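# Move glass tube from shelved bench into window rack

## Task

Pick up the glass tube lying on the shelved bench by the door and stand it upright in an unoccupied well of the rack by the window, pushed fully to the bottom. It fails if any tube touches the floor, if a tube drops more than a few centimetres (about a well's depth) or is struck hard enough to break, if any other tube ends up not fully seated in its rack, or if the robot tips over or finishes leaning. At the end the gripper must have let go and moved away, and the tube must stay in place on its own, not held there by the robot.

## Robot and tools

Robot: a Hello Robot Stretch 3. It has a two-wheeled base (0.33 m long, 0.34 m wide), a mast with a lift, and one telescoping arm that sticks out to the robot's RIGHT, ending in a wrist and a two-finger gripper. The base cannot slide sideways, so to move the gripper forward or back you drive the base. Turns pivot about the midpoint of the drive wheels, 0.05 m behind the front edge. Stowed (arm in, wrist folded) the robot sweeps a 0.28 m radius circle when turning; an unfolded level wrist reaches past that.

Frames: the base frame has its origin on the floor between the drive wheels, x forward, y left, z up. hand_pose is reported in it, located where the closed fingertips meet; with all wrist joints at zero its x axis points up, y back toward the mast, z to the rear. The odometry frame is the base frame as it was at the scene's start.

Tool execute_actions: argument "actions" is a list holding one action (or empty, which just reports state and pictures). An action may contain "base", "joints", or both, plus optional "contact_limits"; the parts begin together. "base" holds exactly one key: {"translate_m": d}, a straight drive of d metres relative to where the base last reported itself, -1 to 1, forward positive; or {"rotate_rad": d}, a spin in place relative to the current heading, -3.2 to 3.2, counter-clockwise (left) positive. "joints" is a single object of absolute targets keyed by joint name: lift_m 0 to 1.1 (arm height on the mast, metres); arm_m 0 to 0.52 (extension, metres); wrist_yaw_rad -1.345 to 4.42 (0 along the arm, positive toward the front, 3.0 folded over the base); wrist_pitch_rad -1.57 to 0.451 (0 level, negative tips fingers down); wrist_roll_rad -2.911 to 2.911 (0 fingers side by side, level); gripper_m -0.089 to 0.179 (larger is wider; real fingertip gap is 0.007 m smaller when nearly shut, 0.025 m smaller when fully open, and zero below 0.007); head_pan_rad -3.953 to 1.73 (0 forward, positive left, -1.57 looks along the arm); head_tilt_rad -1.53 to 0.419 (negative looks down). "contact_limits" accepts only arm_m, an effort percentage 1 to 100 at which the arm's motion halts with contact_stop; smaller values are gentler, too small stops immediately. "cameras" optionally lists head_camera, nav_camera, wrist_camera or all; omitted or null means all, [] means none. Bad keys or out-of-range numbers reject the whole call with no motion. A joint or base left out of an action may still be driving toward an earlier target.

Tool wait: "seconds" 0 to 10; nothing new is commanded, then state and pictures come back. Tool zoom_image: "camera" plus "region" [x0, y0, x1, y1] in pixels of that camera's latest full image, origin top-left, at most 504 by 504. Tool finished_scene: "scene" is the current scene's number; it closes the scene permanently, so only call it once the tube is seated, released and the robot is clear.

Result lines: base_status and joint_status tell how each commanded motion ended: done, off_target (stopped short, possibly still pushing), contact_stop, time_out, torque_fault. After the last three the old target is dropped. on_its_own covers uncommanded joints; its "held at" is the held target, not the actual position. joint_positions gives readings. motor_effort is percent of maximum, positive toward larger joint values, with the action's peak in brackets; readings carry sizeable fixed and random error. Positive wheel effort pushes forward. lidar_m: 12 distances in metres in 30-degree sectors, first straight ahead then counter-clockwise (4th left, 7th behind, 10th right), in a plane 0.17 m up; glass is invisible to it, "-" means nothing seen. wrist_depth_mm and head_depth_mm are 7x7 grids of median depth in mm (head grid is in the sideways image). base_odometry counts wheel rotation, so slip shows as travel; turned_by_wheels and turned_by_imu give turn since the last result; base_tilt gives lean in degrees (forward/right positive) with a few degrees of fixed bias. contact_limits shows the active, default and maximum limit. The pictures line names images in order. Camera intrinsics and extrinsics (T_world_to_cam, base frame to camera) are supplied and may be slightly off.

Gripper: to hold, command gripper_m below the tube's width; to let go, command at least 0.02 above where the fingers met it. Neither reading nor "done" confirms a grasp; check the cameras. Over-squeezing triggers a force reduction and the tube may slip; resend a different value to regrip.

Cautions: lift and arm stop and go limp when they press firmly on something; a limp lift may sag under load or keep pressing. Base, wrist and head have no such stop and will keep shoving. A wrist servo pushed hard for several seconds cuts out for 10 s. Fold or unfold the wrist only with lift_m between 0.32 and 0.95, wrist_pitch_rad -0.4 and roll near 0; once folded the lift may go down to 0.25. With wrist_yaw_rad below -0.4 keep pitch at -0.5 or lower. Fast driving (0.30 m/s, 1.9 rad/s) needs lift_m under 0.30, arm_m under 0.03 and wrist_yaw_rad over 2.54; otherwise 0.10 m/s and 0.63 rad/s. Pushing the arm into something rigid with the gripper above about 0.45 m, driving while gripping something fixed, or snagging furniture (especially reversing) can tip the robot; if base_tilt shows a lean, back off in small steps, free the gripper, and drop lift_m to about 0.2. Lower the tube gently into the well, never let it fall or strike things, keep it off the floor, and avoid bumping the other tubes. Loose objects may occasionally be nudged by outside forces.

Each tool is called after "Emit:" as name(argument=value, ...) on one line, values as JSON.

## Session

I'll start by checking the robot's state and camera views.

Emit:
execute_actions(actions=[])

Scene clock: 0.00 s.
base_odometry: x=+0.000 y=+0.000 heading=+0.000 (m, m, rad; odometry frame)
turned_by_wheels: +0.000 (rad since the last result)
turned_by_imu: +0.000 (rad since the last result)
base_tilt: forward=-0.7 right=+0.9 (deg)
lidar_m: 1.14 1.52 2.19 1.65 1.67 1.58 1.67 1.73 1.73 1.77 1.17 1.12
head_depth_mm: 1370 1328 1322 1614 1633 1171 1032 / 1700 1421 1414 1644 1734 1176 1087 / 1768 1479 1486 1512 1820 1203 1145 / 1835 1552 1561 1605 1902 1231 1212 / 1820 1670 1660 1700 2039 1322 1283 / 1794 1792 1761 2130 2186 1381 1365 / 1787 2314 2331 2335 2328 1491 1475
base_status: not commanded
joint_positions: lift_m=+0.485 arm_m=-0.001 wrist_yaw_rad=+2.937 wrist_pitch_rad=-0.510 wrist_roll_rad=+0.012 gripper_m=+0.037 head_pan_rad=+0.009 head_tilt_rad=+0.003
joint_status: not commanded
motor_effort: left_wheel=+0 right_wheel=+0 lift_m=+23 arm_m=-2 wrist_yaw_rad=+0 wrist_pitch_rad=+4 wrist_roll_rad=+0 gripper_m=+1 head_pan_rad=-1 head_tilt_rad=+1 (%)
hand_pose: x=+0.0218 y=+0.0633 z=+0.4775 quat_wxyz=(+0.248, +0.703, +0.106, +0.658) (m; base frame)
wrist_depth_mm: - - - - - - - / - - - - - - - / - - - - - - - / 908 891 898 891 901 889 904 / 776 773 - 771 790 755 760 / 671 668 - 669 - 672 660 / 594 594 - 603 595 589 586
pictures: head_camera (sideways: a quarter turn clockwise sets it upright), nav_camera (sideways: a quarter turn counterclockwise sets it upright), wrist_camera
Images, in order (width x height): head_camera 896x504, nav_camera 672x504, wrist_camera 644x364.

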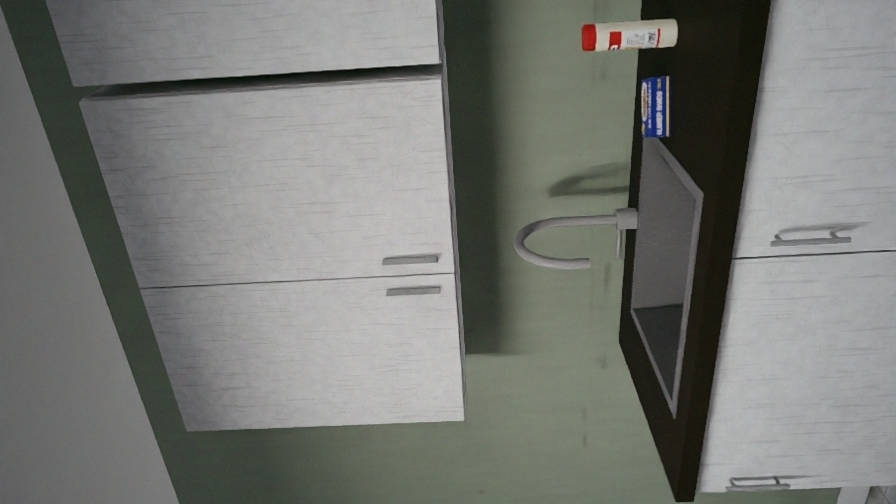

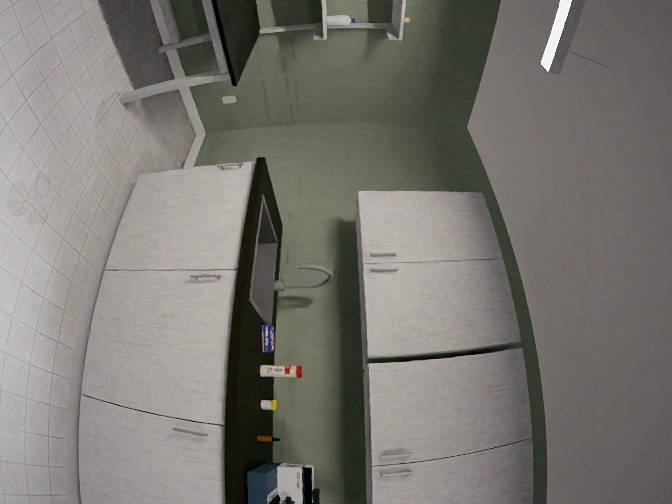

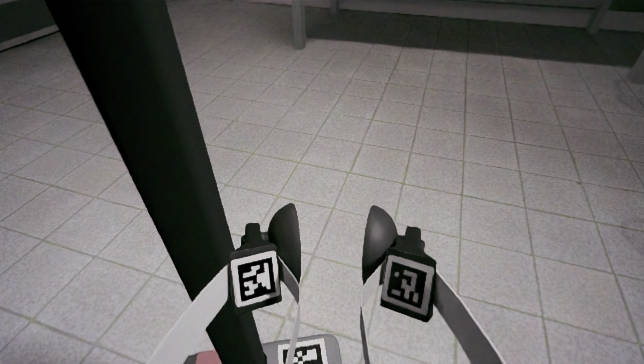

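Emit:
execute_actions(actions=[{"joints": {"head_pan_rad": 1.2, "head_tilt_rad": -0.35}}], cameras=["head_camera", "nav_camera"])

Scene clock: 3.10 s.
base_odometry: x=+0.000 y=+0.000 heading=+0.000 (m, m, rad; odometry frame)
turned_by_wheels: +0.000 (rad since the last result)
turned_by_imu: +0.001 (rad since the last result)
base_tilt: forward=-0.7 right=+0.8 (deg)
lidar_m: 1.14 1.52 2.19 1.64 1.66 1.58 1.67 1.73 1.73 1.78 1.17 1.12
head_depth_mm: 1981 2081 2200 1858 2410 1923 1527 / 1980 2119 2210 1758 2458 1950 1534 / 1988 2143 2221 1794 2498 1977 1540 / 2021 2146 2246 1802 2501 1980 1559 / 2002 2163 2324 1849 2542 1983 1557 / 2065 2165 2307 1897 2510 1932 1574 / 2122 2199 2333 2483 2623 2026 1572
base_status: not commanded
joint_positions: lift_m=+0.485 arm_m=-0.001 wrist_yaw_rad=+2.937 wrist_pitch_rad=-0.510 wrist_roll_rad=+0.012 gripper_m=+0.037 head_pan_rad=+1.193 head_tilt_rad=-0.345
joint_status: all done
motor_effort: left_wheel=+0(0) right_wheel=+1(1) lift_m=+22(22) arm_m=-1(1) wrist_yaw_rad=+1(1) wrist_pitch_rad=+4(3) wrist_roll_rad=+0(0) gripper_m=+0(0) head_pan_rad=+3(39) head_tilt_rad=-2(24) (%)
hand_pose: x=+0.0218 y=+0.0633 z=+0.4775 quat_wxyz=(+0.248, +0.703, +0.106, +0.658) (m; base frame)
wrist_depth_mm: - - - - - - - / - - - - - - - / - - - - - - - / 914 904 920 890 896 901 893 / 773 778 - 754 790 754 761 / 681 664 - 675 - 667 668 / 602 595 - 601 589 590 590
pictures: head_camera (sideways: a quarter turn clockwise sets it upright), nav_camera (sideways: a quarter turn counterclockwise sets it upright)
camera_calibration (this result's frames):
head_camera: T_world_to_cam=[[-0.129473, -0.250087, -0.959528, 1.26617], [-0.927375, 0.373091, 0.0278934, -0.0278688], [0.351016, 0.893454, -0.28023, 0.315119], [0, 0, 0, 1]] pos_world=[0.0274776, 0.0455054, 1.30401]
nav_camera: T_world_to_cam=[[0.152687, 0.312924, 0.937425, -1.1772], [0.93939, -0.340589, -0.0393144, 0.0939323], [0.306974, 0.88661, -0.345961, 0.404759], [0, 0, 0, 1]] pos_world=[-0.0327464, 0.0415027, 1.24726]
Images, in order (width x height): head_camera 896x504, nav_camera 672x504.

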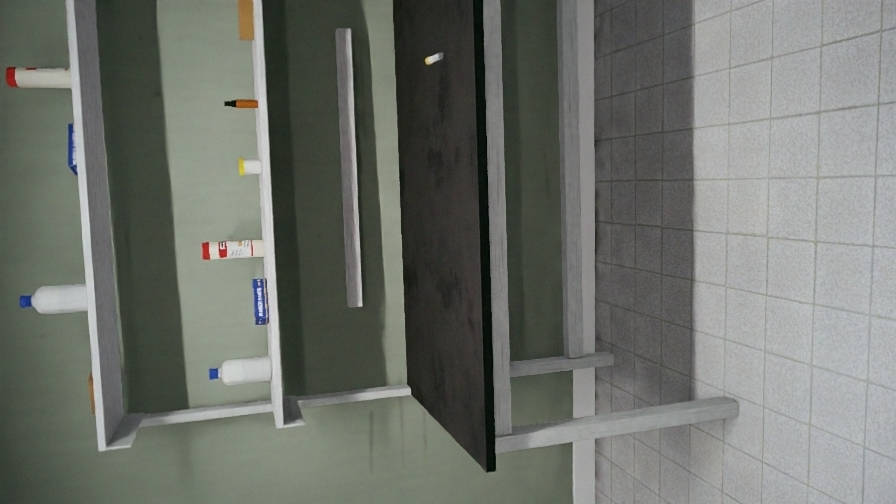

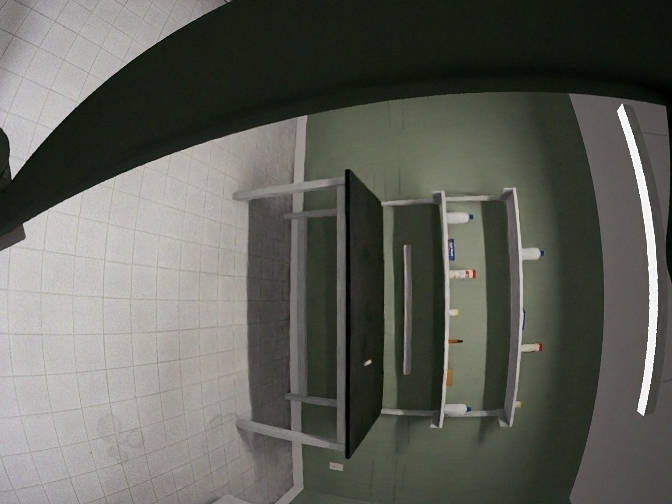

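Emit:
zoom_image(camera="head_camera", region=[380, 10, 500, 110])

Emit:
execute_actions(actions=[{"joints": {"head_pan_rad": -1.3, "head_tilt_rad": -0.3}}], cameras=["head_camera", "nav_camera"])

Region (380, 10, 500, 110) of head_camera's 896x504 image, scaled by 4.200, with more detail than that image has.

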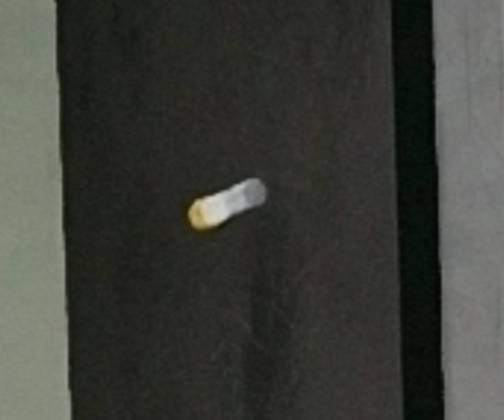

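Scene clock: 6.67 s.
base_odometry: x=+0.000 y=+0.000 heading=+0.000 (m, m, rad; odometry frame)
turned_by_wheels: +0.000 (rad since the last result)
turned_by_imu: +0.001 (rad since the last result)
base_tilt: forward=-0.7 right=+0.7 (deg)
lidar_m: 1.14 1.52 2.19 1.65 1.67 1.58 1.68 1.73 1.73 1.77 1.17 1.12
head_depth_mm: 2332 2424 2545 1934 2664 2030 1574 / 2503 2621 2750 2856 2875 2040 1588 / 2579 2673 2798 2922 2860 2045 1605 / 2268 2407 2453 2595 2632 2078 1602 / 2060 2153 2206 2309 2397 2090 1611 / 1885 1942 2012 2088 2155 2126 1633 / 1742 1803 1857 1909 1965 1282 1338
base_status: not commanded
joint_positions: lift_m=+0.485 arm_m=-0.001 wrist_yaw_rad=+2.937 wrist_pitch_rad=-0.510 wrist_roll_rad=+0.012 gripper_m=+0.037 head_pan_rad=-1.293 head_tilt_rad=-0.310
joint_status: all done
motor_effort: left_wheel=+0(0) right_wheel=+0(1) lift_m=+23(22) arm_m=-1(1) wrist_yaw_rad=+1(1) wrist_pitch_rad=+4(4) wrist_roll_rad=+0(0) gripper_m=+0(1) head_pan_rad=-4(42) head_tilt_rad=+3(9) (%)
hand_pose: x=+0.0218 y=+0.0633 z=+0.4775 quat_wxyz=(+0.248, +0.703, +0.106, +0.658) (m; base frame)
wrist_depth_mm: - - - - - - - / - - - - - - - / - - - - - - - / 901 895 909 891 904 875 901 / 765 774 - 771 781 764 770 / 683 675 - 665 - 659 671 / 604 604 - 604 591 590 599
pictures: head_camera (sideways: a quarter turn clockwise sets it upright), nav_camera (sideways: a quarter turn counterclockwise sets it upright)
camera_calibration (this result's frames):
head_camera: T_world_to_cam=[[-0.0405917, 0.244326, -0.968843, 1.2778], [0.962167, 0.271016, 0.0280338, -0.0395791], [0.269421, -0.93105, -0.246083, 0.271174], [0, 0, 0, 1]] pos_world=[0.0168895, -0.0489958, 1.30583]
nav_camera: T_world_to_cam=[[0.0607305, -0.308991, 0.949124, -1.19191], [-0.951755, -0.304468, -0.0382217, 0.104048], [0.300788, -0.901013, -0.312574, 0.361346], [0, 0, 0, 1]] pos_world=[0.0627249, -0.0110339, 1.2482]
Images, in order (width x height): head_camera 896x504, nav_camera 672x504.

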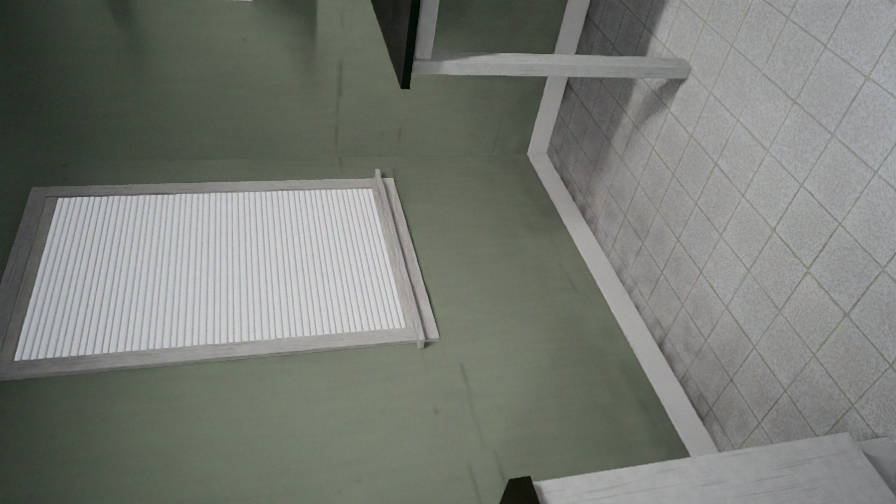

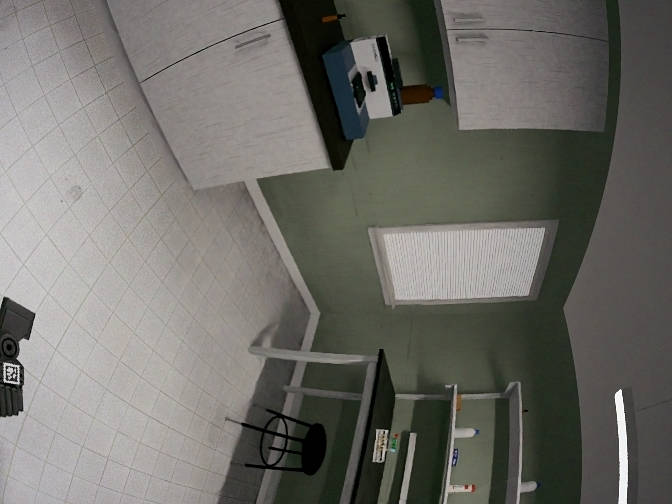

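Emit:
execute_actions(actions=[{"joints": {"head_pan_rad": -2.0, "head_tilt_rad": -0.3}}], cameras=["head_camera", "nav_camera"])

Scene clock: 10.70 s.
base_odometry: x=+0.000 y=+0.000 heading=+0.000 (m, m, rad; odometry frame)
turned_by_wheels: +0.000 (rad since the last result)
turned_by_imu: +0.001 (rad since the last result)
base_tilt: forward=-0.6 right=+0.9 (deg)
lidar_m: 1.15 1.52 2.19 1.65 1.66 1.58 1.67 1.73 1.72 1.78 1.18 1.11
head_depth_mm: 2131 2238 2356 1709 2543 1911 1570 / 2126 2249 2364 1977 2575 2045 1588 / 2147 2259 2362 2030 2610 2045 1592 / 2158 2267 2410 2101 2595 2094 1610 / 2132 2270 2402 2151 2535 2113 1613 / 2161 2287 2400 1987 2662 2122 1638 / 2170 2281 2435 2321 2668 2123 1656
base_status: not commanded
joint_positions: lift_m=+0.485 arm_m=-0.001 wrist_yaw_rad=+2.937 wrist_pitch_rad=-0.510 wrist_roll_rad=+0.012 gripper_m=+0.037 head_pan_rad=-1.993 head_tilt_rad=-0.310
joint_status: all done
motor_effort: left_wheel=+0(0) right_wheel=+1(0) lift_m=+22(23) arm_m=-1(1) wrist_yaw_rad=+1(1) wrist_pitch_rad=+3(4) wrist_roll_rad=+0(0) gripper_m=+0(0) head_pan_rad=-3(35) head_tilt_rad=+4(5) (%)
hand_pose: x=+0.0218 y=+0.0633 z=+0.4775 quat_wxyz=(+0.248, +0.703, +0.106, +0.658) (m; base frame)
wrist_depth_mm: - - - - - - - / - - - - - - - / - - - - - - - / 904 890 904 887 907 889 896 / 774 769 - 770 786 760 761 / 679 672 - 666 - 669 663 / 599 600 - 609 588 588 590
pictures: head_camera (sideways: a quarter turn clockwise sets it upright), nav_camera (sideways: a quarter turn counterclockwise sets it upright)
camera_calibration (this result's frames):
head_camera: T_world_to_cam=[[0.126353, 0.213021, -0.968843, 1.27678], [0.910499, -0.41256, 0.0280338, -0.0392639], [-0.393734, -0.885673, -0.246083, 0.275219], [0, 0, 0, 1]] pos_world=[-0.0172118, -0.0444248, 1.30583]
nav_camera: T_world_to_cam=[[-0.152608, -0.275453, 0.949124, -1.19061], [-0.924086, 0.380268, -0.0382217, 0.103879], [-0.350393, -0.882906, -0.312574, 0.365318], [0, 0, 0, 1]] pos_world=[0.0423009, -0.044918, 1.2482]
Images, in order (width x height): head_camera 896x504, nav_camera 672x504.

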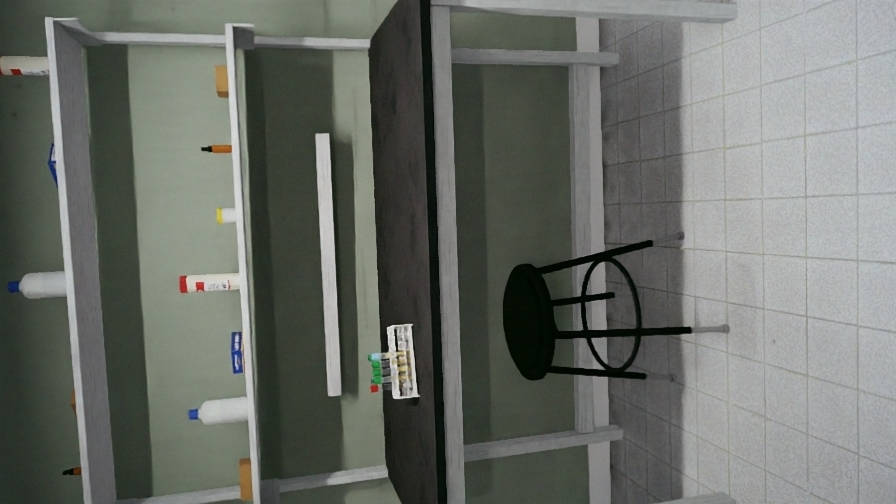

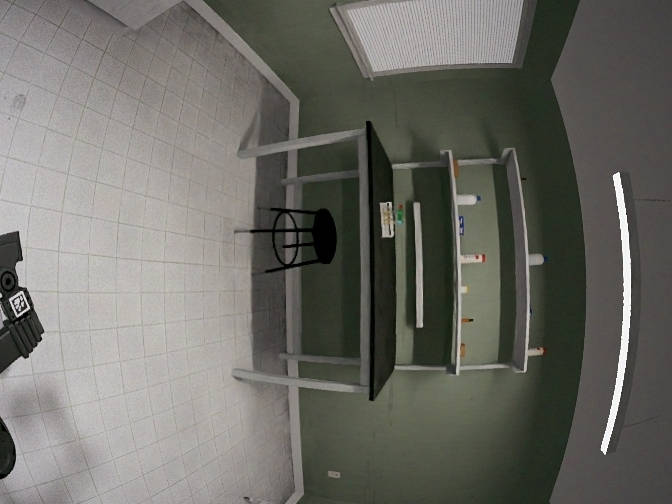

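Emit:
zoom_image(camera="head_camera", region=[340, 300, 460, 420])

Emit:
execute_actions(actions=[{"joints": {"head_pan_rad": -3.4, "head_tilt_rad": -0.3}}], cameras=["head_camera", "nav_camera"])

Region (340, 300, 460, 420) of head_camera's 896x504 image, scaled by 4.200, with more detail than that image has.

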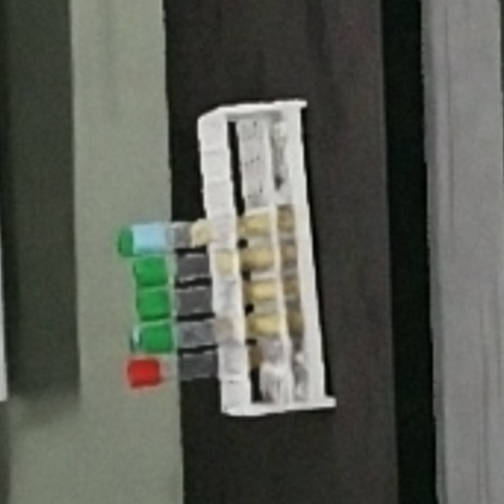

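Scene clock: 14.20 s.
base_odometry: x=+0.000 y=+0.000 heading=+0.000 (m, m, rad; odometry frame)
turned_by_wheels: +0.000 (rad since the last result)
turned_by_imu: +0.001 (rad since the last result)
base_tilt: forward=-0.8 right=+0.9 (deg)
lidar_m: 1.14 1.52 2.19 1.65 1.67 1.58 1.67 1.73 1.73 1.77 1.18 1.12
head_depth_mm: 1330 1397 1477 1539 1637 1728 1568 / 1360 1441 1502 1578 1661 1766 1587 / 1389 1455 1536 1621 1717 1830 1605 / 1819 1936 2019 2151 2248 2004 1608 / 1869 1980 2080 2208 1940 1911 1628 / 1914 2020 2129 2260 1967 1940 1636 / 1959 2049 2185 2288 2411 2120 1639
base_status: not commanded
joint_positions: lift_m=+0.485 arm_m=-0.001 wrist_yaw_rad=+2.937 wrist_pitch_rad=-0.510 wrist_roll_rad=+0.012 gripper_m=+0.037 head_pan_rad=-3.393 head_tilt_rad=-0.310
joint_status: all done
motor_effort: left_wheel=+0(0) right_wheel=+1(1) lift_m=+22(22) arm_m=-2(1) wrist_yaw_rad=+0(1) wrist_pitch_rad=+4(4) wrist_roll_rad=+0(0) gripper_m=+1(1) head_pan_rad=-4(42) head_tilt_rad=+4(4) (%)
hand_pose: x=+0.0218 y=+0.0633 z=+0.4775 quat_wxyz=(+0.248, +0.703, +0.106, +0.658) (m; base frame)
wrist_depth_mm: - - - - - - - / - - - - - - - / - - - - - - - / 912 891 891 899 903 898 896 / 780 768 - 762 789 756 755 / 684 670 - 672 - 660 663 / 603 595 - 603 588 592 592
pictures: head_camera (sideways: a quarter turn clockwise sets it upright), nav_camera (sideways: a quarter turn counterclockwise sets it upright)
camera_calibration (this result's frames):
head_camera: T_world_to_cam=[[0.231383, -0.0883067, -0.968847, 1.27614], [-0.251811, -0.96737, 0.0280339, -0.0321739], [-0.939709, 0.237479, -0.24607, 0.278532], [0, 0, 0, 1]] pos_world=[-0.0416405, 0.0154222, 1.30583]
nav_camera: T_world_to_cam=[[-0.297369, 0.103569, 0.949129, -1.18974], [0.217678, 0.975272, -0.0382213, 0.0969134], [-0.929617, 0.195239, -0.312561, 0.368834], [0, 0, 0, 1]] pos_world=[-0.0320125, -0.0433082, 1.2482]
Images, in order (width x height): head_camera 896x504, nav_camera 672x504.

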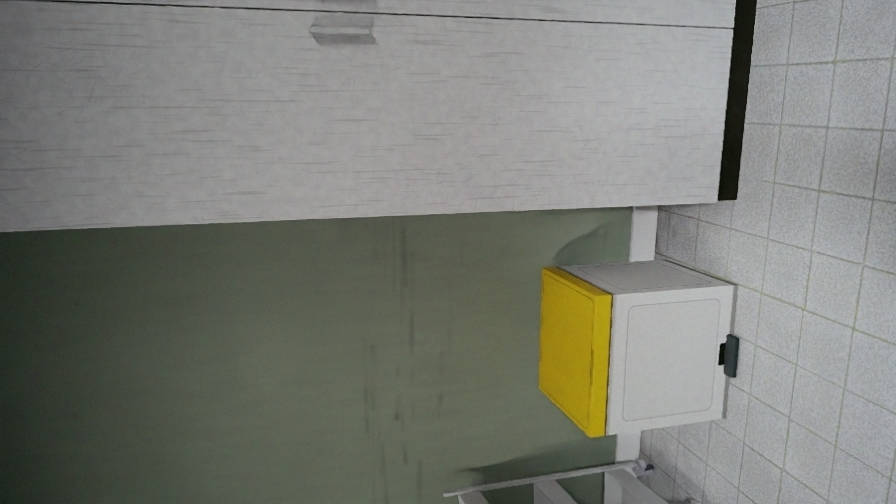

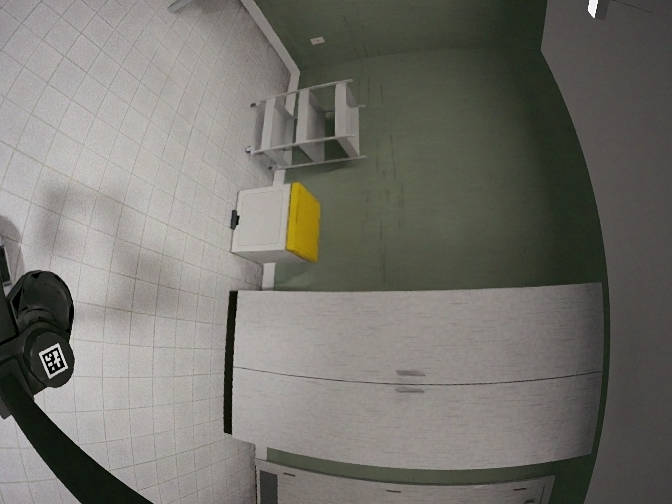

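Emit:
execute_actions(actions=[{"base": {"rotate_rad": 0.84}, "joints": {"lift_m": 0.28, "wrist_pitch_rad": -0.4, "wrist_yaw_rad": 3.0, "head_pan_rad": 0.0, "head_tilt_rad": -0.4}}], cameras=["head_camera", "nav_camera"])

Scene clock: 66.70 s.
base_odometry: x=+0.000 y=+0.000 heading=+0.840 (m, m, rad; odometry frame)
turned_by_wheels: +0.840 (rad since the last result)
turned_by_imu: +0.832 (rad since the last result)
base_tilt: forward=-0.8 right=+0.9 (deg)
lidar_m: 1.75 1.65 2.32 1.59 1.58 1.99 1.72 1.91 1.99 1.12 1.12 1.30
head_depth_mm: 2300 2435 2597 2816 2428 1826 1456 / 2234 2367 2519 2610 2312 1831 1457 / 2118 2278 2432 1968 2460 1850 1469 / 2075 2203 2359 1985 2479 1867 1478 / 2047 2147 2274 1869 2444 1873 1482 / 1980 2079 2234 1767 2454 1889 1505 / 1931 2027 2139 1781 2353 1912 1513
base_status: done
joint_positions: lift_m=+0.281 arm_m=-0.001 wrist_yaw_rad=+2.998 wrist_pitch_rad=-0.419 wrist_roll_rad=+0.012 gripper_m=+0.037 head_pan_rad=-0.007 head_tilt_rad=-0.395
joint_status: all done
motor_effort: left_wheel=-2(5) right_wheel=+4(8) lift_m=+8(18) arm_m=-2(1) wrist_yaw_rad=+2(5) wrist_pitch_rad=+5(6) wrist_roll_rad=-1(0) gripper_m=+0(0) head_pan_rad=+2(40) head_tilt_rad=-2(9) (%)
hand_pose: x=+0.0109 y=+0.0778 z=+0.2933 quat_wxyz=(+0.197, +0.704, +0.096, +0.675) (m; base frame)
wrist_depth_mm: - - - - - - - / - - - - - - - / 875 877 877 857 861 883 874 / 694 692 685 691 695 692 691 / 576 580 - 572 586 568 569 / 494 503 - - - 489 487 / - - - - 424 423 425
pictures: head_camera (sideways: a quarter turn clockwise sets it upright), nav_camera (sideways: a quarter turn counterclockwise sets it upright)
camera_calibration (this result's frames):
head_camera: T_world_to_cam=[[-0.32739, 0.0303671, -0.944401, 1.24762], [0.0129893, 0.999534, 0.0276369, -0.0332693], [0.9448, -0.00321909, -0.327632, 0.37319], [0, 0, 0, 1]] pos_world=[0.0563011, -0.00343146, 1.30144]
nav_camera: T_world_to_cam=[[0.393186, -0.02922, 0.918995, -1.15461], [0.021047, -0.998947, -0.040767, 0.101423], [0.919218, 0.0353711, -0.392157, 0.461142], [0, 0, 0, 1]] pos_world=[0.0279526, 0.051267, 1.24606]
Images, in order (width x height): head_camera 896x504, nav_camera 672x504.

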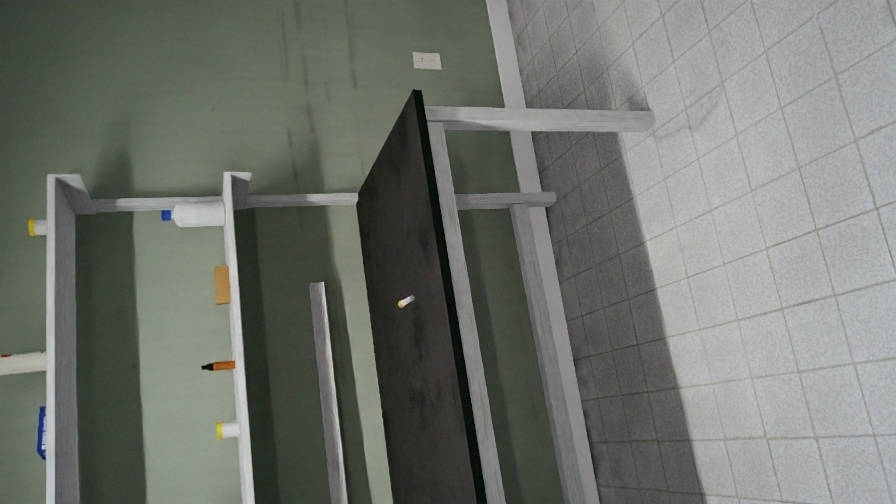

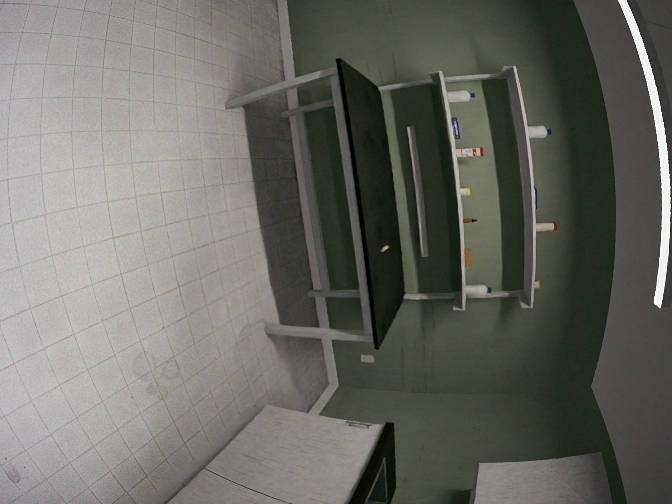

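Emit:
execute_actions(actions=[{"base": {"translate_m": 0.95}, "joints": {"head_pan_rad": 0.15, "head_tilt_rad": -0.65}}], cameras=["head_camera", "nav_camera"])

Scene clock: 73.30 s.
base_odometry: x=+0.634 y=+0.707 heading=+0.840 (m, m, rad; odometry frame)
turned_by_wheels: +0.000 (rad since the last result)
turned_by_imu: +0.005 (rad since the last result)
base_tilt: forward=-0.8 right=+0.8 (deg)
lidar_m: 1.29 1.28 1.05 2.24 1.98 2.13 2.68 2.69 1.01 0.88 0.88 0.84
head_depth_mm: 1168 1356 1248 909 1657 1457 1223 / 1217 1352 1254 920 1623 1450 1243 / 1206 1334 1279 929 1644 1463 1248 / 1155 1291 1292 937 830 1470 1248 / 1142 1262 1311 945 809 1481 1257 / 1142 1259 1333 951 811 1491 1262 / 1105 1245 1337 966 801 1505 1266
base_status: done
joint_positions: lift_m=+0.281 arm_m=-0.001 wrist_yaw_rad=+2.999 wrist_pitch_rad=-0.418 wrist_roll_rad=+0.012 gripper_m=+0.037 head_pan_rad=+0.143 head_tilt_rad=-0.643
joint_status: all done
motor_effort: left_wheel=-2(5) right_wheel=+4(11) lift_m=+8(8) arm_m=-1(1) wrist_yaw_rad=+1(2) wrist_pitch_rad=+4(5) wrist_roll_rad=+0(0) gripper_m=+0(0) head_pan_rad=+2(17) head_tilt_rad=-4(19) (%)
hand_pose: x=+0.0107 y=+0.0779 z=+0.2934 quat_wxyz=(+0.197, +0.704, +0.096, +0.675) (m; base frame)
wrist_depth_mm: - - - - - - - / - - - - - - - / 866 877 856 871 868 853 855 / 698 696 687 685 691 688 686 / 571 570 - 575 590 574 572 / 490 505 - - - 487 487 / 442 - - - 425 426 424
pictures: head_camera (sideways: a quarter turn clockwise sets it upright), nav_camera (sideways: a quarter turn counterclockwise sets it upright)
camera_calibration (this result's frames):
head_camera: T_world_to_cam=[[-0.547405, -0.0504801, -0.835344, 1.10669], [-0.130107, 0.991176, 0.0253627, -0.0294271], [0.826692, 0.122568, -0.549142, 0.66215], [0, 0, 0, 1]] pos_world=[0.0545867, 0.00387514, 1.28883]
nav_camera: T_world_to_cam=[[0.604143, 0.0602812, 0.794593, -0.993666], [0.159462, -0.986112, -0.046431, 0.107938], [0.780758, 0.154758, -0.605365, 0.739399], [0, 0, 0, 1]] pos_world=[0.00581227, 0.0519105, 1.24218]
Images, in order (width x height): head_camera 896x504, nav_camera 672x504.

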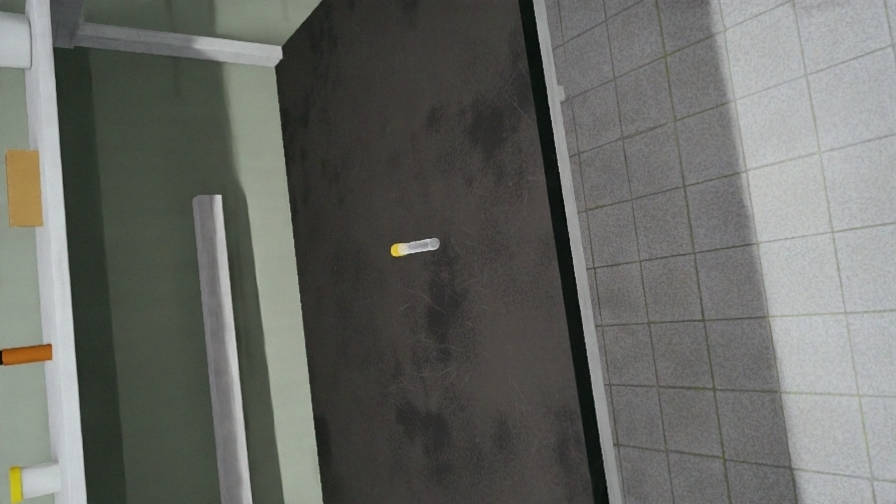

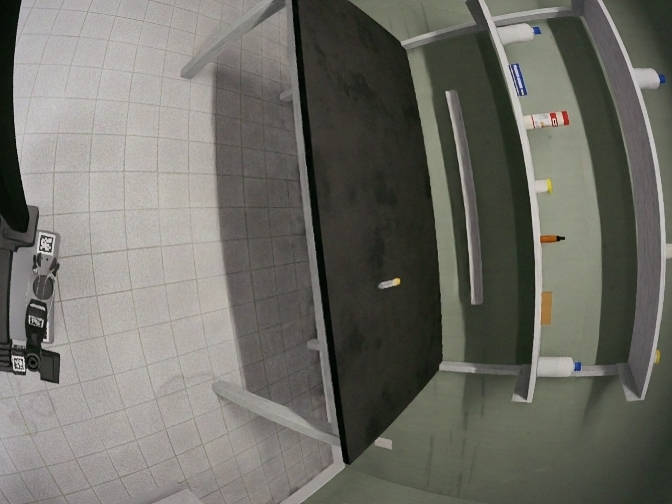

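Emit:
zoom_image(camera="head_camera", region=[365, 205, 465, 285])

Region (365, 205, 465, 285) of head_camera's 896x504 image, scaled by 5.040, with more detail than that image has; it fills the top 403 rows of this view, and the rest is white.

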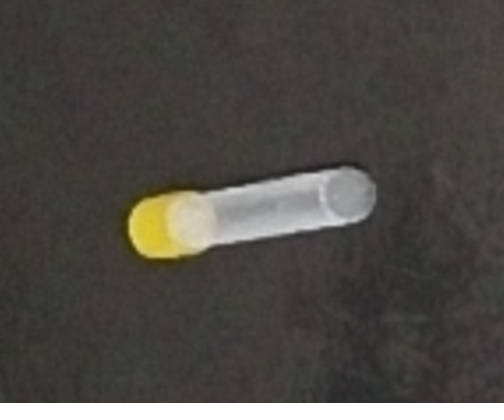

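Emit:
execute_actions(actions=[{"base": {"translate_m": 0.355}, "joints": {"lift_m": 0.93, "head_tilt_rad": -0.9}}], cameras=["head_camera"])

Scene clock: 124.53 s.
base_odometry: x=+0.871 y=+0.971 heading=+0.840 (m, m, rad; odometry frame)
turned_by_wheels: +0.000 (rad since the last result)
turned_by_imu: +0.004 (rad since the last result)
base_tilt: forward=-0.7 right=+0.7 (deg)
lidar_m: 0.94 0.94 1.08 0.97 2.07 2.23 3.03 1.56 0.91 0.79 1.41 0.54
head_depth_mm: 959 1007 808 678 581 1246 1119 / 964 1016 820 683 584 1247 1132 / 951 1024 823 687 588 1231 1127 / 900 1013 831 690 591 1220 1132 / 886 1010 835 696 595 550 1146 / 879 1001 844 699 597 551 1148 / 867 997 846 701 599 544 1158
base_status: done
joint_positions: lift_m=+0.929 arm_m=-0.001 wrist_yaw_rad=+2.999 wrist_pitch_rad=-0.418 wrist_roll_rad=+0.012 gripper_m=+0.037 head_pan_rad=+0.143 head_tilt_rad=-0.889
joint_status: all done
motor_effort: left_wheel=-2(8) right_wheel=+4(11) lift_m=+34(35) arm_m=-1(1) wrist_yaw_rad=+1(1) wrist_pitch_rad=+5(5) wrist_roll_rad=+0(0) gripper_m=+1(0) head_pan_rad=+2(3) head_tilt_rad=-5(21) (%)
hand_pose: x=+0.0107 y=+0.0780 z=+0.9419 quat_wxyz=(+0.197, +0.704, +0.096, +0.675) (m; base frame)
wrist_depth_mm: - - - - - - 939 / - - - 948 848 860 855 / - - - - 631 632 625 / - - - - 549 502 496 / - - - - - 419 413 / - - - - - 385 352 / - - - - - - 317
pictures: head_camera (sideways: a quarter turn clockwise sets it upright)
camera_calibration (this result's frames):
head_camera: T_world_to_cam=[[-0.732889, -0.0773031, -0.675942, 0.900058], [-0.124513, 0.991984, 0.0215567, -0.0244986], [0.668857, 0.0999625, -0.73664, 0.907007], [0, 0, 0, 1]] pos_world=[0.0499349, 0.00321293, 1.27705]
Images, in order (width x height): head_camera 896x504.

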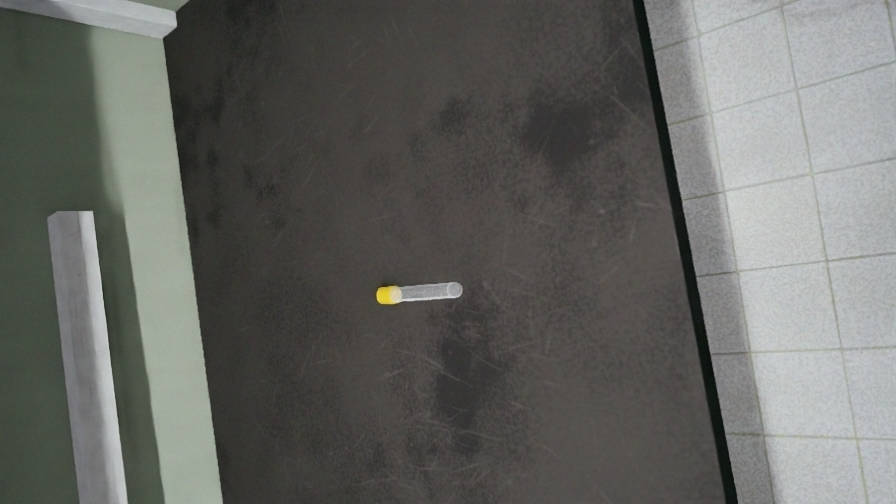

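Emit:
execute_actions(actions=[{"base": {"rotate_rad": 1.82}, "joints": {"wrist_yaw_rad": 0.0, "head_pan_rad": -1.57, "head_tilt_rad": -0.9}}])

Scene clock: 131.93 s.
base_odometry: x=+0.871 y=+0.971 heading=+2.659 (m, m, rad; odometry frame)
turned_by_wheels: +1.820 (rad since the last result)
turned_by_imu: +1.802 (rad since the last result)
base_tilt: forward=-0.7 right=+0.7 (deg)
lidar_m: 2.33 2.01 2.73 3.01 1.12 0.82 0.79 0.54 0.98 0.94 0.97 0.97
head_depth_mm: 941 1004 812 - - - 1109 / 920 1012 820 705 - - 1122 / 902 1010 835 - - - 1137 / 900 1011 833 675 579 1218 1143 / 889 1011 835 696 595 1224 1145 / 890 1024 843 699 599 1229 1152 / 889 1024 848 703 601 1247 1160
base_status: done
joint_positions: lift_m=+0.929 arm_m=-0.001 wrist_yaw_rad=+0.002 wrist_pitch_rad=-0.418 wrist_roll_rad=+0.012 gripper_m=+0.037 head_pan_rad=-1.563 head_tilt_rad=-0.889
joint_status: all done
motor_effort: left_wheel=-2(6) right_wheel=+3(8) lift_m=+35(34) arm_m=-1(1) wrist_yaw_rad=-1(3) wrist_pitch_rad=+5(5) wrist_roll_rad=+0(0) gripper_m=+0(1) head_pan_rad=-4(42) head_tilt_rad=-4(4) (%)
hand_pose: x=-0.0211 y=-0.3685 z=+0.9419 quat_wxyz=(+0.688, +0.147, -0.695, -0.147) (m; base frame)
wrist_depth_mm: 688 676 671 665 698 711 694 / 826 805 789 787 766 745 753 / 639 640 639 639 632 638 794 / 502 503 510 503 507 502 500 / 421 425 434 417 433 416 418 / 355 356 361 357 - 356 354 / 312 311 310 310 309 310 308
pictures: head_camera (sideways: a quarter turn clockwise sets it upright), nav_camera (sideways: a quarter turn counterclockwise sets it upright), wrist_camera
camera_calibration (this result's frames):
head_camera: T_world_to_cam=[[0.0223163, 0.736617, -0.675942, 0.895451], [0.999712, -0.0105058, 0.0215567, -0.0313564], [0.0087777, -0.676229, -0.73664, 0.911033], [0, 0, 0, 1]] pos_world=[0.00336751, -0.0438675, 1.27705]
nav_camera: T_world_to_cam=[[-0.0203434, -0.782461, 0.622367, -0.765409], [-0.998699, -0.0132158, -0.04926, 0.118671], [0.0467691, -0.622559, -0.781174, 0.972537], [0, 0, 0, 1]] pos_world=[0.0574605, 0.00812709, 1.24193]
wrist_camera: T_world_to_cam=[[-0.999371, -0.0352358, 0.00408061, -0.0368137], [-0.0235359, 0.57263, -0.819476, 1.01233], [0.0265382, -0.819056, -0.573099, 0.407898], [0, 0, 0, 1]] pos_world=[-0.0237893, -0.246897, 1.0635]
Images, in order (width x height): head_camera 896x504, nav_camera 672x504, wrist_camera 644x364.

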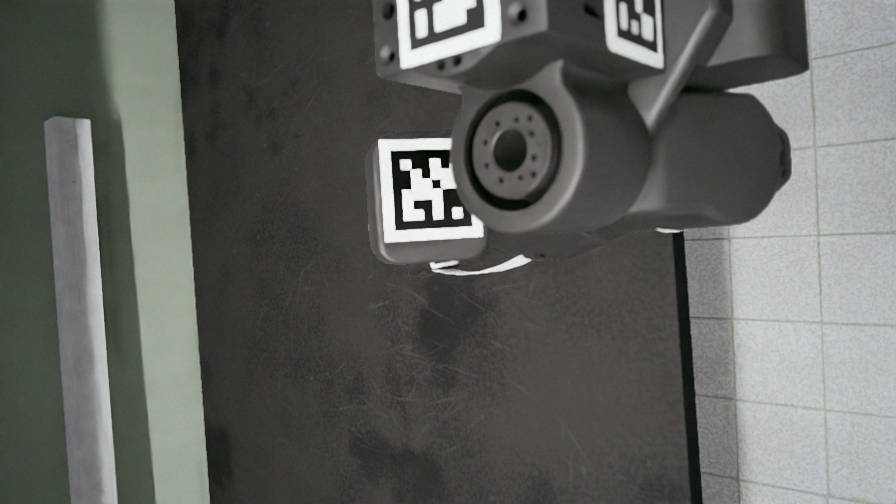

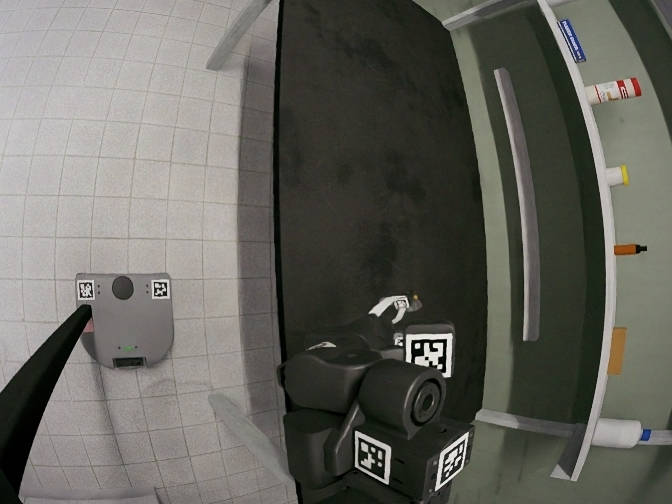

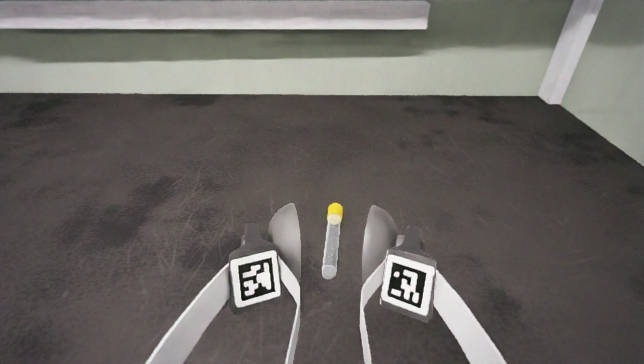

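Emit:
execute_actions(actions=[{"joints": {"lift_m": 1.0, "arm_m": 0.42, "wrist_pitch_rad": -1.57, "gripper_m": 0.07, "head_tilt_rad": -0.75}}])

Scene clock: 140.97 s.
base_odometry: x=+0.871 y=+0.971 heading=+2.659 (m, m, rad; odometry frame)
turned_by_wheels: +0.000 (rad since the last result)
turned_by_imu: +0.002 (rad since the last result)
base_tilt: forward=-0.7 right=+0.9 (deg)
lidar_m: 2.34 2.01 2.72 3.01 1.12 0.82 0.79 0.54 0.98 0.94 0.97 0.98
head_depth_mm: - 1051 997 782 643 547 1148 / - 1026 1003 786 647 550 1159 / - 1031 980 782 652 554 1156 / 882 961 984 776 658 556 1149 / 896 970 1040 811 660 560 1151 / 892 973 1045 813 664 562 1156 / 891 972 1059 821 670 566 1145
base_status: not commanded
joint_positions: lift_m=+0.999 arm_m=+0.420 wrist_yaw_rad=+0.000 wrist_pitch_rad=-1.549 wrist_roll_rad=+0.012 gripper_m=+0.070 head_pan_rad=-1.563 head_tilt_rad=-0.754
joint_status: all done
joint sent to its limit — the command would take wrist_pitch_rad past its lower limit, so that joint was sent only as far as its limit.
motor_effort: left_wheel=-2(2) right_wheel=+4(4) lift_m=+34(36) arm_m=+3(0) wrist_yaw_rad=+0(1) wrist_pitch_rad=-1(5) wrist_roll_rad=+0(0) gripper_m=+0(96) head_pan_rad=-3(4) head_tilt_rad=+2(15) (%)
hand_pose: x=-0.0216 y=-0.5462 z=+0.8812 quat_wxyz=(+0.503, +0.491, -0.508, -0.498) (m; base frame)
wrist_depth_mm: 265 262 260 258 256 254 251 / 271 271 268 263 262 259 257 / 281 277 273 270 268 267 263 / 287 284 282 279 276 273 271 / 297 293 288 286 282 281 278 / 304 301 300 294 294 287 285 / 314 311 309 303 300 298 293
pictures: head_camera (sideways: a quarter turn clockwise sets it upright), nav_camera (sideways: a quarter turn counterclockwise sets it upright), wrist_camera
camera_calibration (this result's frames):
head_camera: T_world_to_cam=[[0.0231652, 0.638701, -0.769106, 1.01686], [0.999688, -0.0075717, 0.0238223, -0.0343098], [0.00939188, -0.769418, -0.638677, 0.783614], [0, 0, 0, 1]] pos_world=[0.0033837, -0.0468049, 1.28337]
nav_camera: T_world_to_cam=[[-0.0211469, -0.691354, 0.722207, -0.895503], [-0.99865, -0.0196703, -0.0480714, 0.117131], [0.0474403, -0.722249, -0.690004, 0.85397], [0, 0, 0, 1]] pos_world=[0.0575236, -0.0000269178, 1.24161]
wrist_camera: T_world_to_cam=[[-0.999453, -0.0176097, -0.0279867, -0.00547567], [-0.0220902, 0.985393, 0.168855, 0.418948], [0.0246044, 0.169381, -0.985244, 1.13065], [0, 0, 0, 1]] pos_world=[-0.0240371, -0.604436, 1.04307]
Images, in order (width x height): head_camera 896x504, nav_camera 672x504, wrist_camera 644x364.

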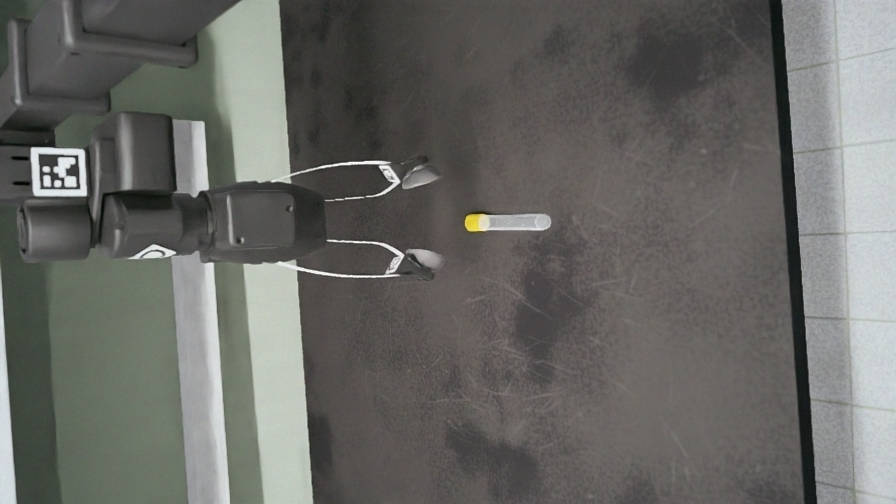

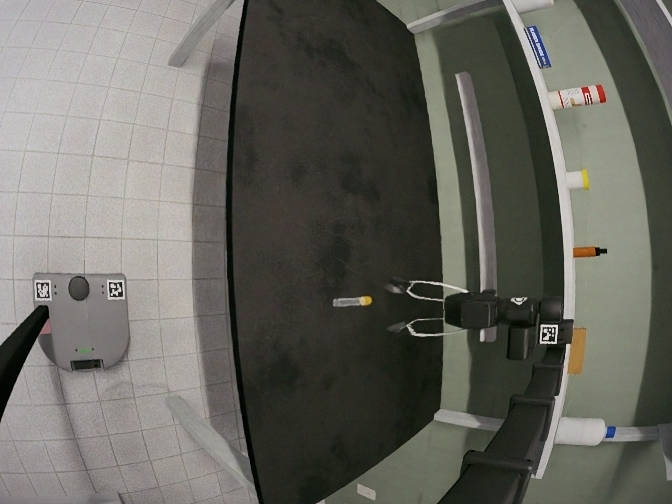

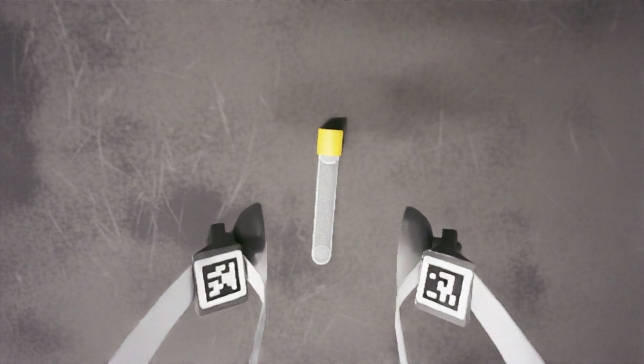

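Emit:
zoom_image(camera="wrist_camera", region=[180, 100, 490, 364])

Emit:
zoom_image(camera="head_camera", region=[340, 130, 580, 310])

Region (180, 100, 490, 364) of wrist_camera's 644x364 image, scaled by 1.626; it fills the top 429 rows of this view, and the rest is white.

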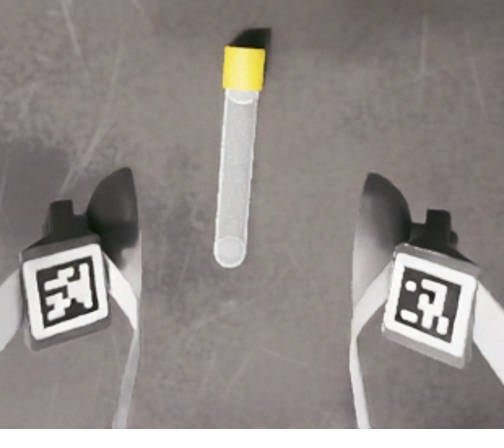

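Region (340, 130, 580, 310) of head_camera's 896x504 image, scaled by 2.100, with more detail than that image has; it fills the top 378 rows of this view, and the rest is white.

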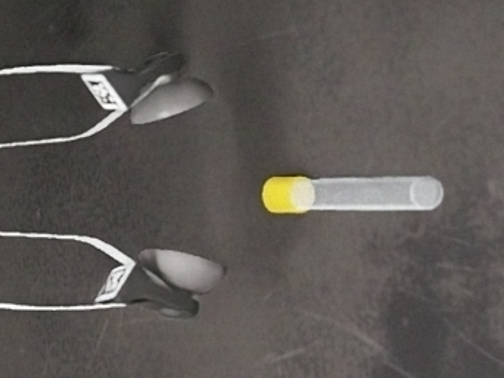

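Emit:
execute_actions(actions=[{"base": {"translate_m": 0.005}, "joints": {"lift_m": 0.935, "arm_m": 0.44, "wrist_yaw_rad": -0.045, "gripper_m": 0.06}}], cameras=["head_camera", "wrist_camera"])

Scene clock: 190.63 s.
base_odometry: x=+0.867 y=+0.974 heading=+2.659 (m, m, rad; odometry frame)
turned_by_wheels: +0.000 (rad since the last result)
turned_by_imu: +0.001 (rad since the last result)
base_tilt: forward=-0.6 right=+0.9 (deg)
lidar_m: 2.33 2.01 2.71 3.01 1.13 0.83 0.80 0.54 0.98 0.94 0.97 0.97
head_depth_mm: 902 985 - 781 643 546 1144 / 887 - 1001 791 648 549 1154 / 884 - 1013 796 652 552 1153 / 899 956 1026 802 656 556 1158 / 895 975 1034 806 660 560 1154 / 895 971 1052 812 666 563 1156 / 888 974 1057 820 670 565 1144
base_status: done
joint_positions: lift_m=+0.936 arm_m=+0.440 wrist_yaw_rad=-0.043 wrist_pitch_rad=-1.549 wrist_roll_rad=+0.012 gripper_m=+0.060 head_pan_rad=-1.563 head_tilt_rad=-0.754
joint_status: all done
motor_effort: left_wheel=-2(3) right_wheel=+3(9) lift_m=+9(30) arm_m=+3(5) wrist_yaw_rad=-2(0) wrist_pitch_rad=-2(2) wrist_roll_rad=+0(0) gripper_m=+0(54) head_pan_rad=-3(4) head_tilt_rad=+2(2) (%)
hand_pose: x=-0.0208 y=-0.5661 z=+0.8178 quat_wxyz=(+0.491, +0.480, -0.519, -0.509) (m; base frame)
wrist_depth_mm: 204 204 200 199 197 196 194 / 210 208 206 204 202 200 199 / 216 214 212 209 208 207 204 / 222 220 217 215 214 211 209 / 229 226 224 222 219 218 214 / 235 233 - 228 - 224 221 / 243 240 238 236 233 230 227
pictures: head_camera (sideways: a quarter turn clockwise sets it upright), wrist_camera
camera_calibration (this result's frames):
head_camera: T_world_to_cam=[[0.0231652, 0.638701, -0.769106, 1.01686], [0.999688, -0.00757181, 0.0238223, -0.0343098], [0.00939179, -0.769418, -0.638677, 0.783614], [0, 0, 0, 1]] pos_world=[0.00338369, -0.0468049, 1.28337]
wrist_camera: T_world_to_cam=[[-0.999278, 0.0257028, -0.0279953, 0.0177343], [0.0206, 0.985341, 0.169348, 0.449717], [0.0319377, 0.168649, -0.985159, 1.07123], [0, 0, 0, 1]] pos_world=[-0.0257552, -0.624242, 0.979667]
Images, in order (width x height): head_camera 896x504, wrist_camera 644x364.

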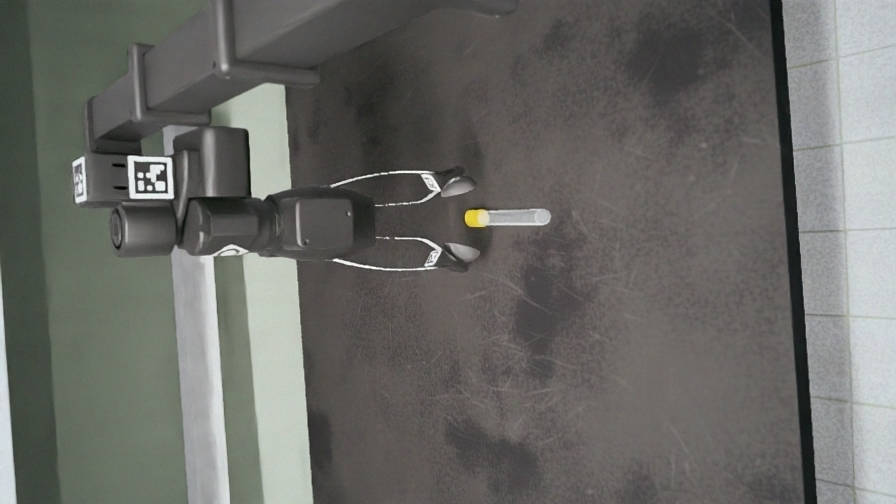

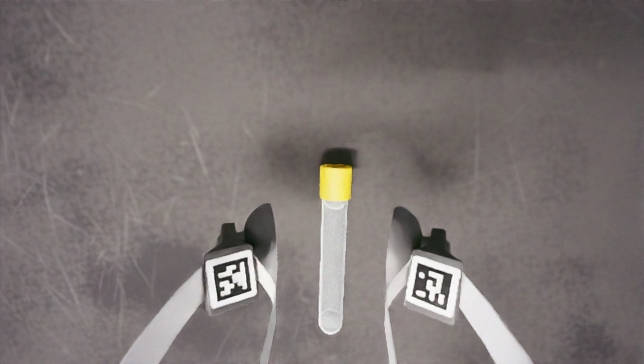

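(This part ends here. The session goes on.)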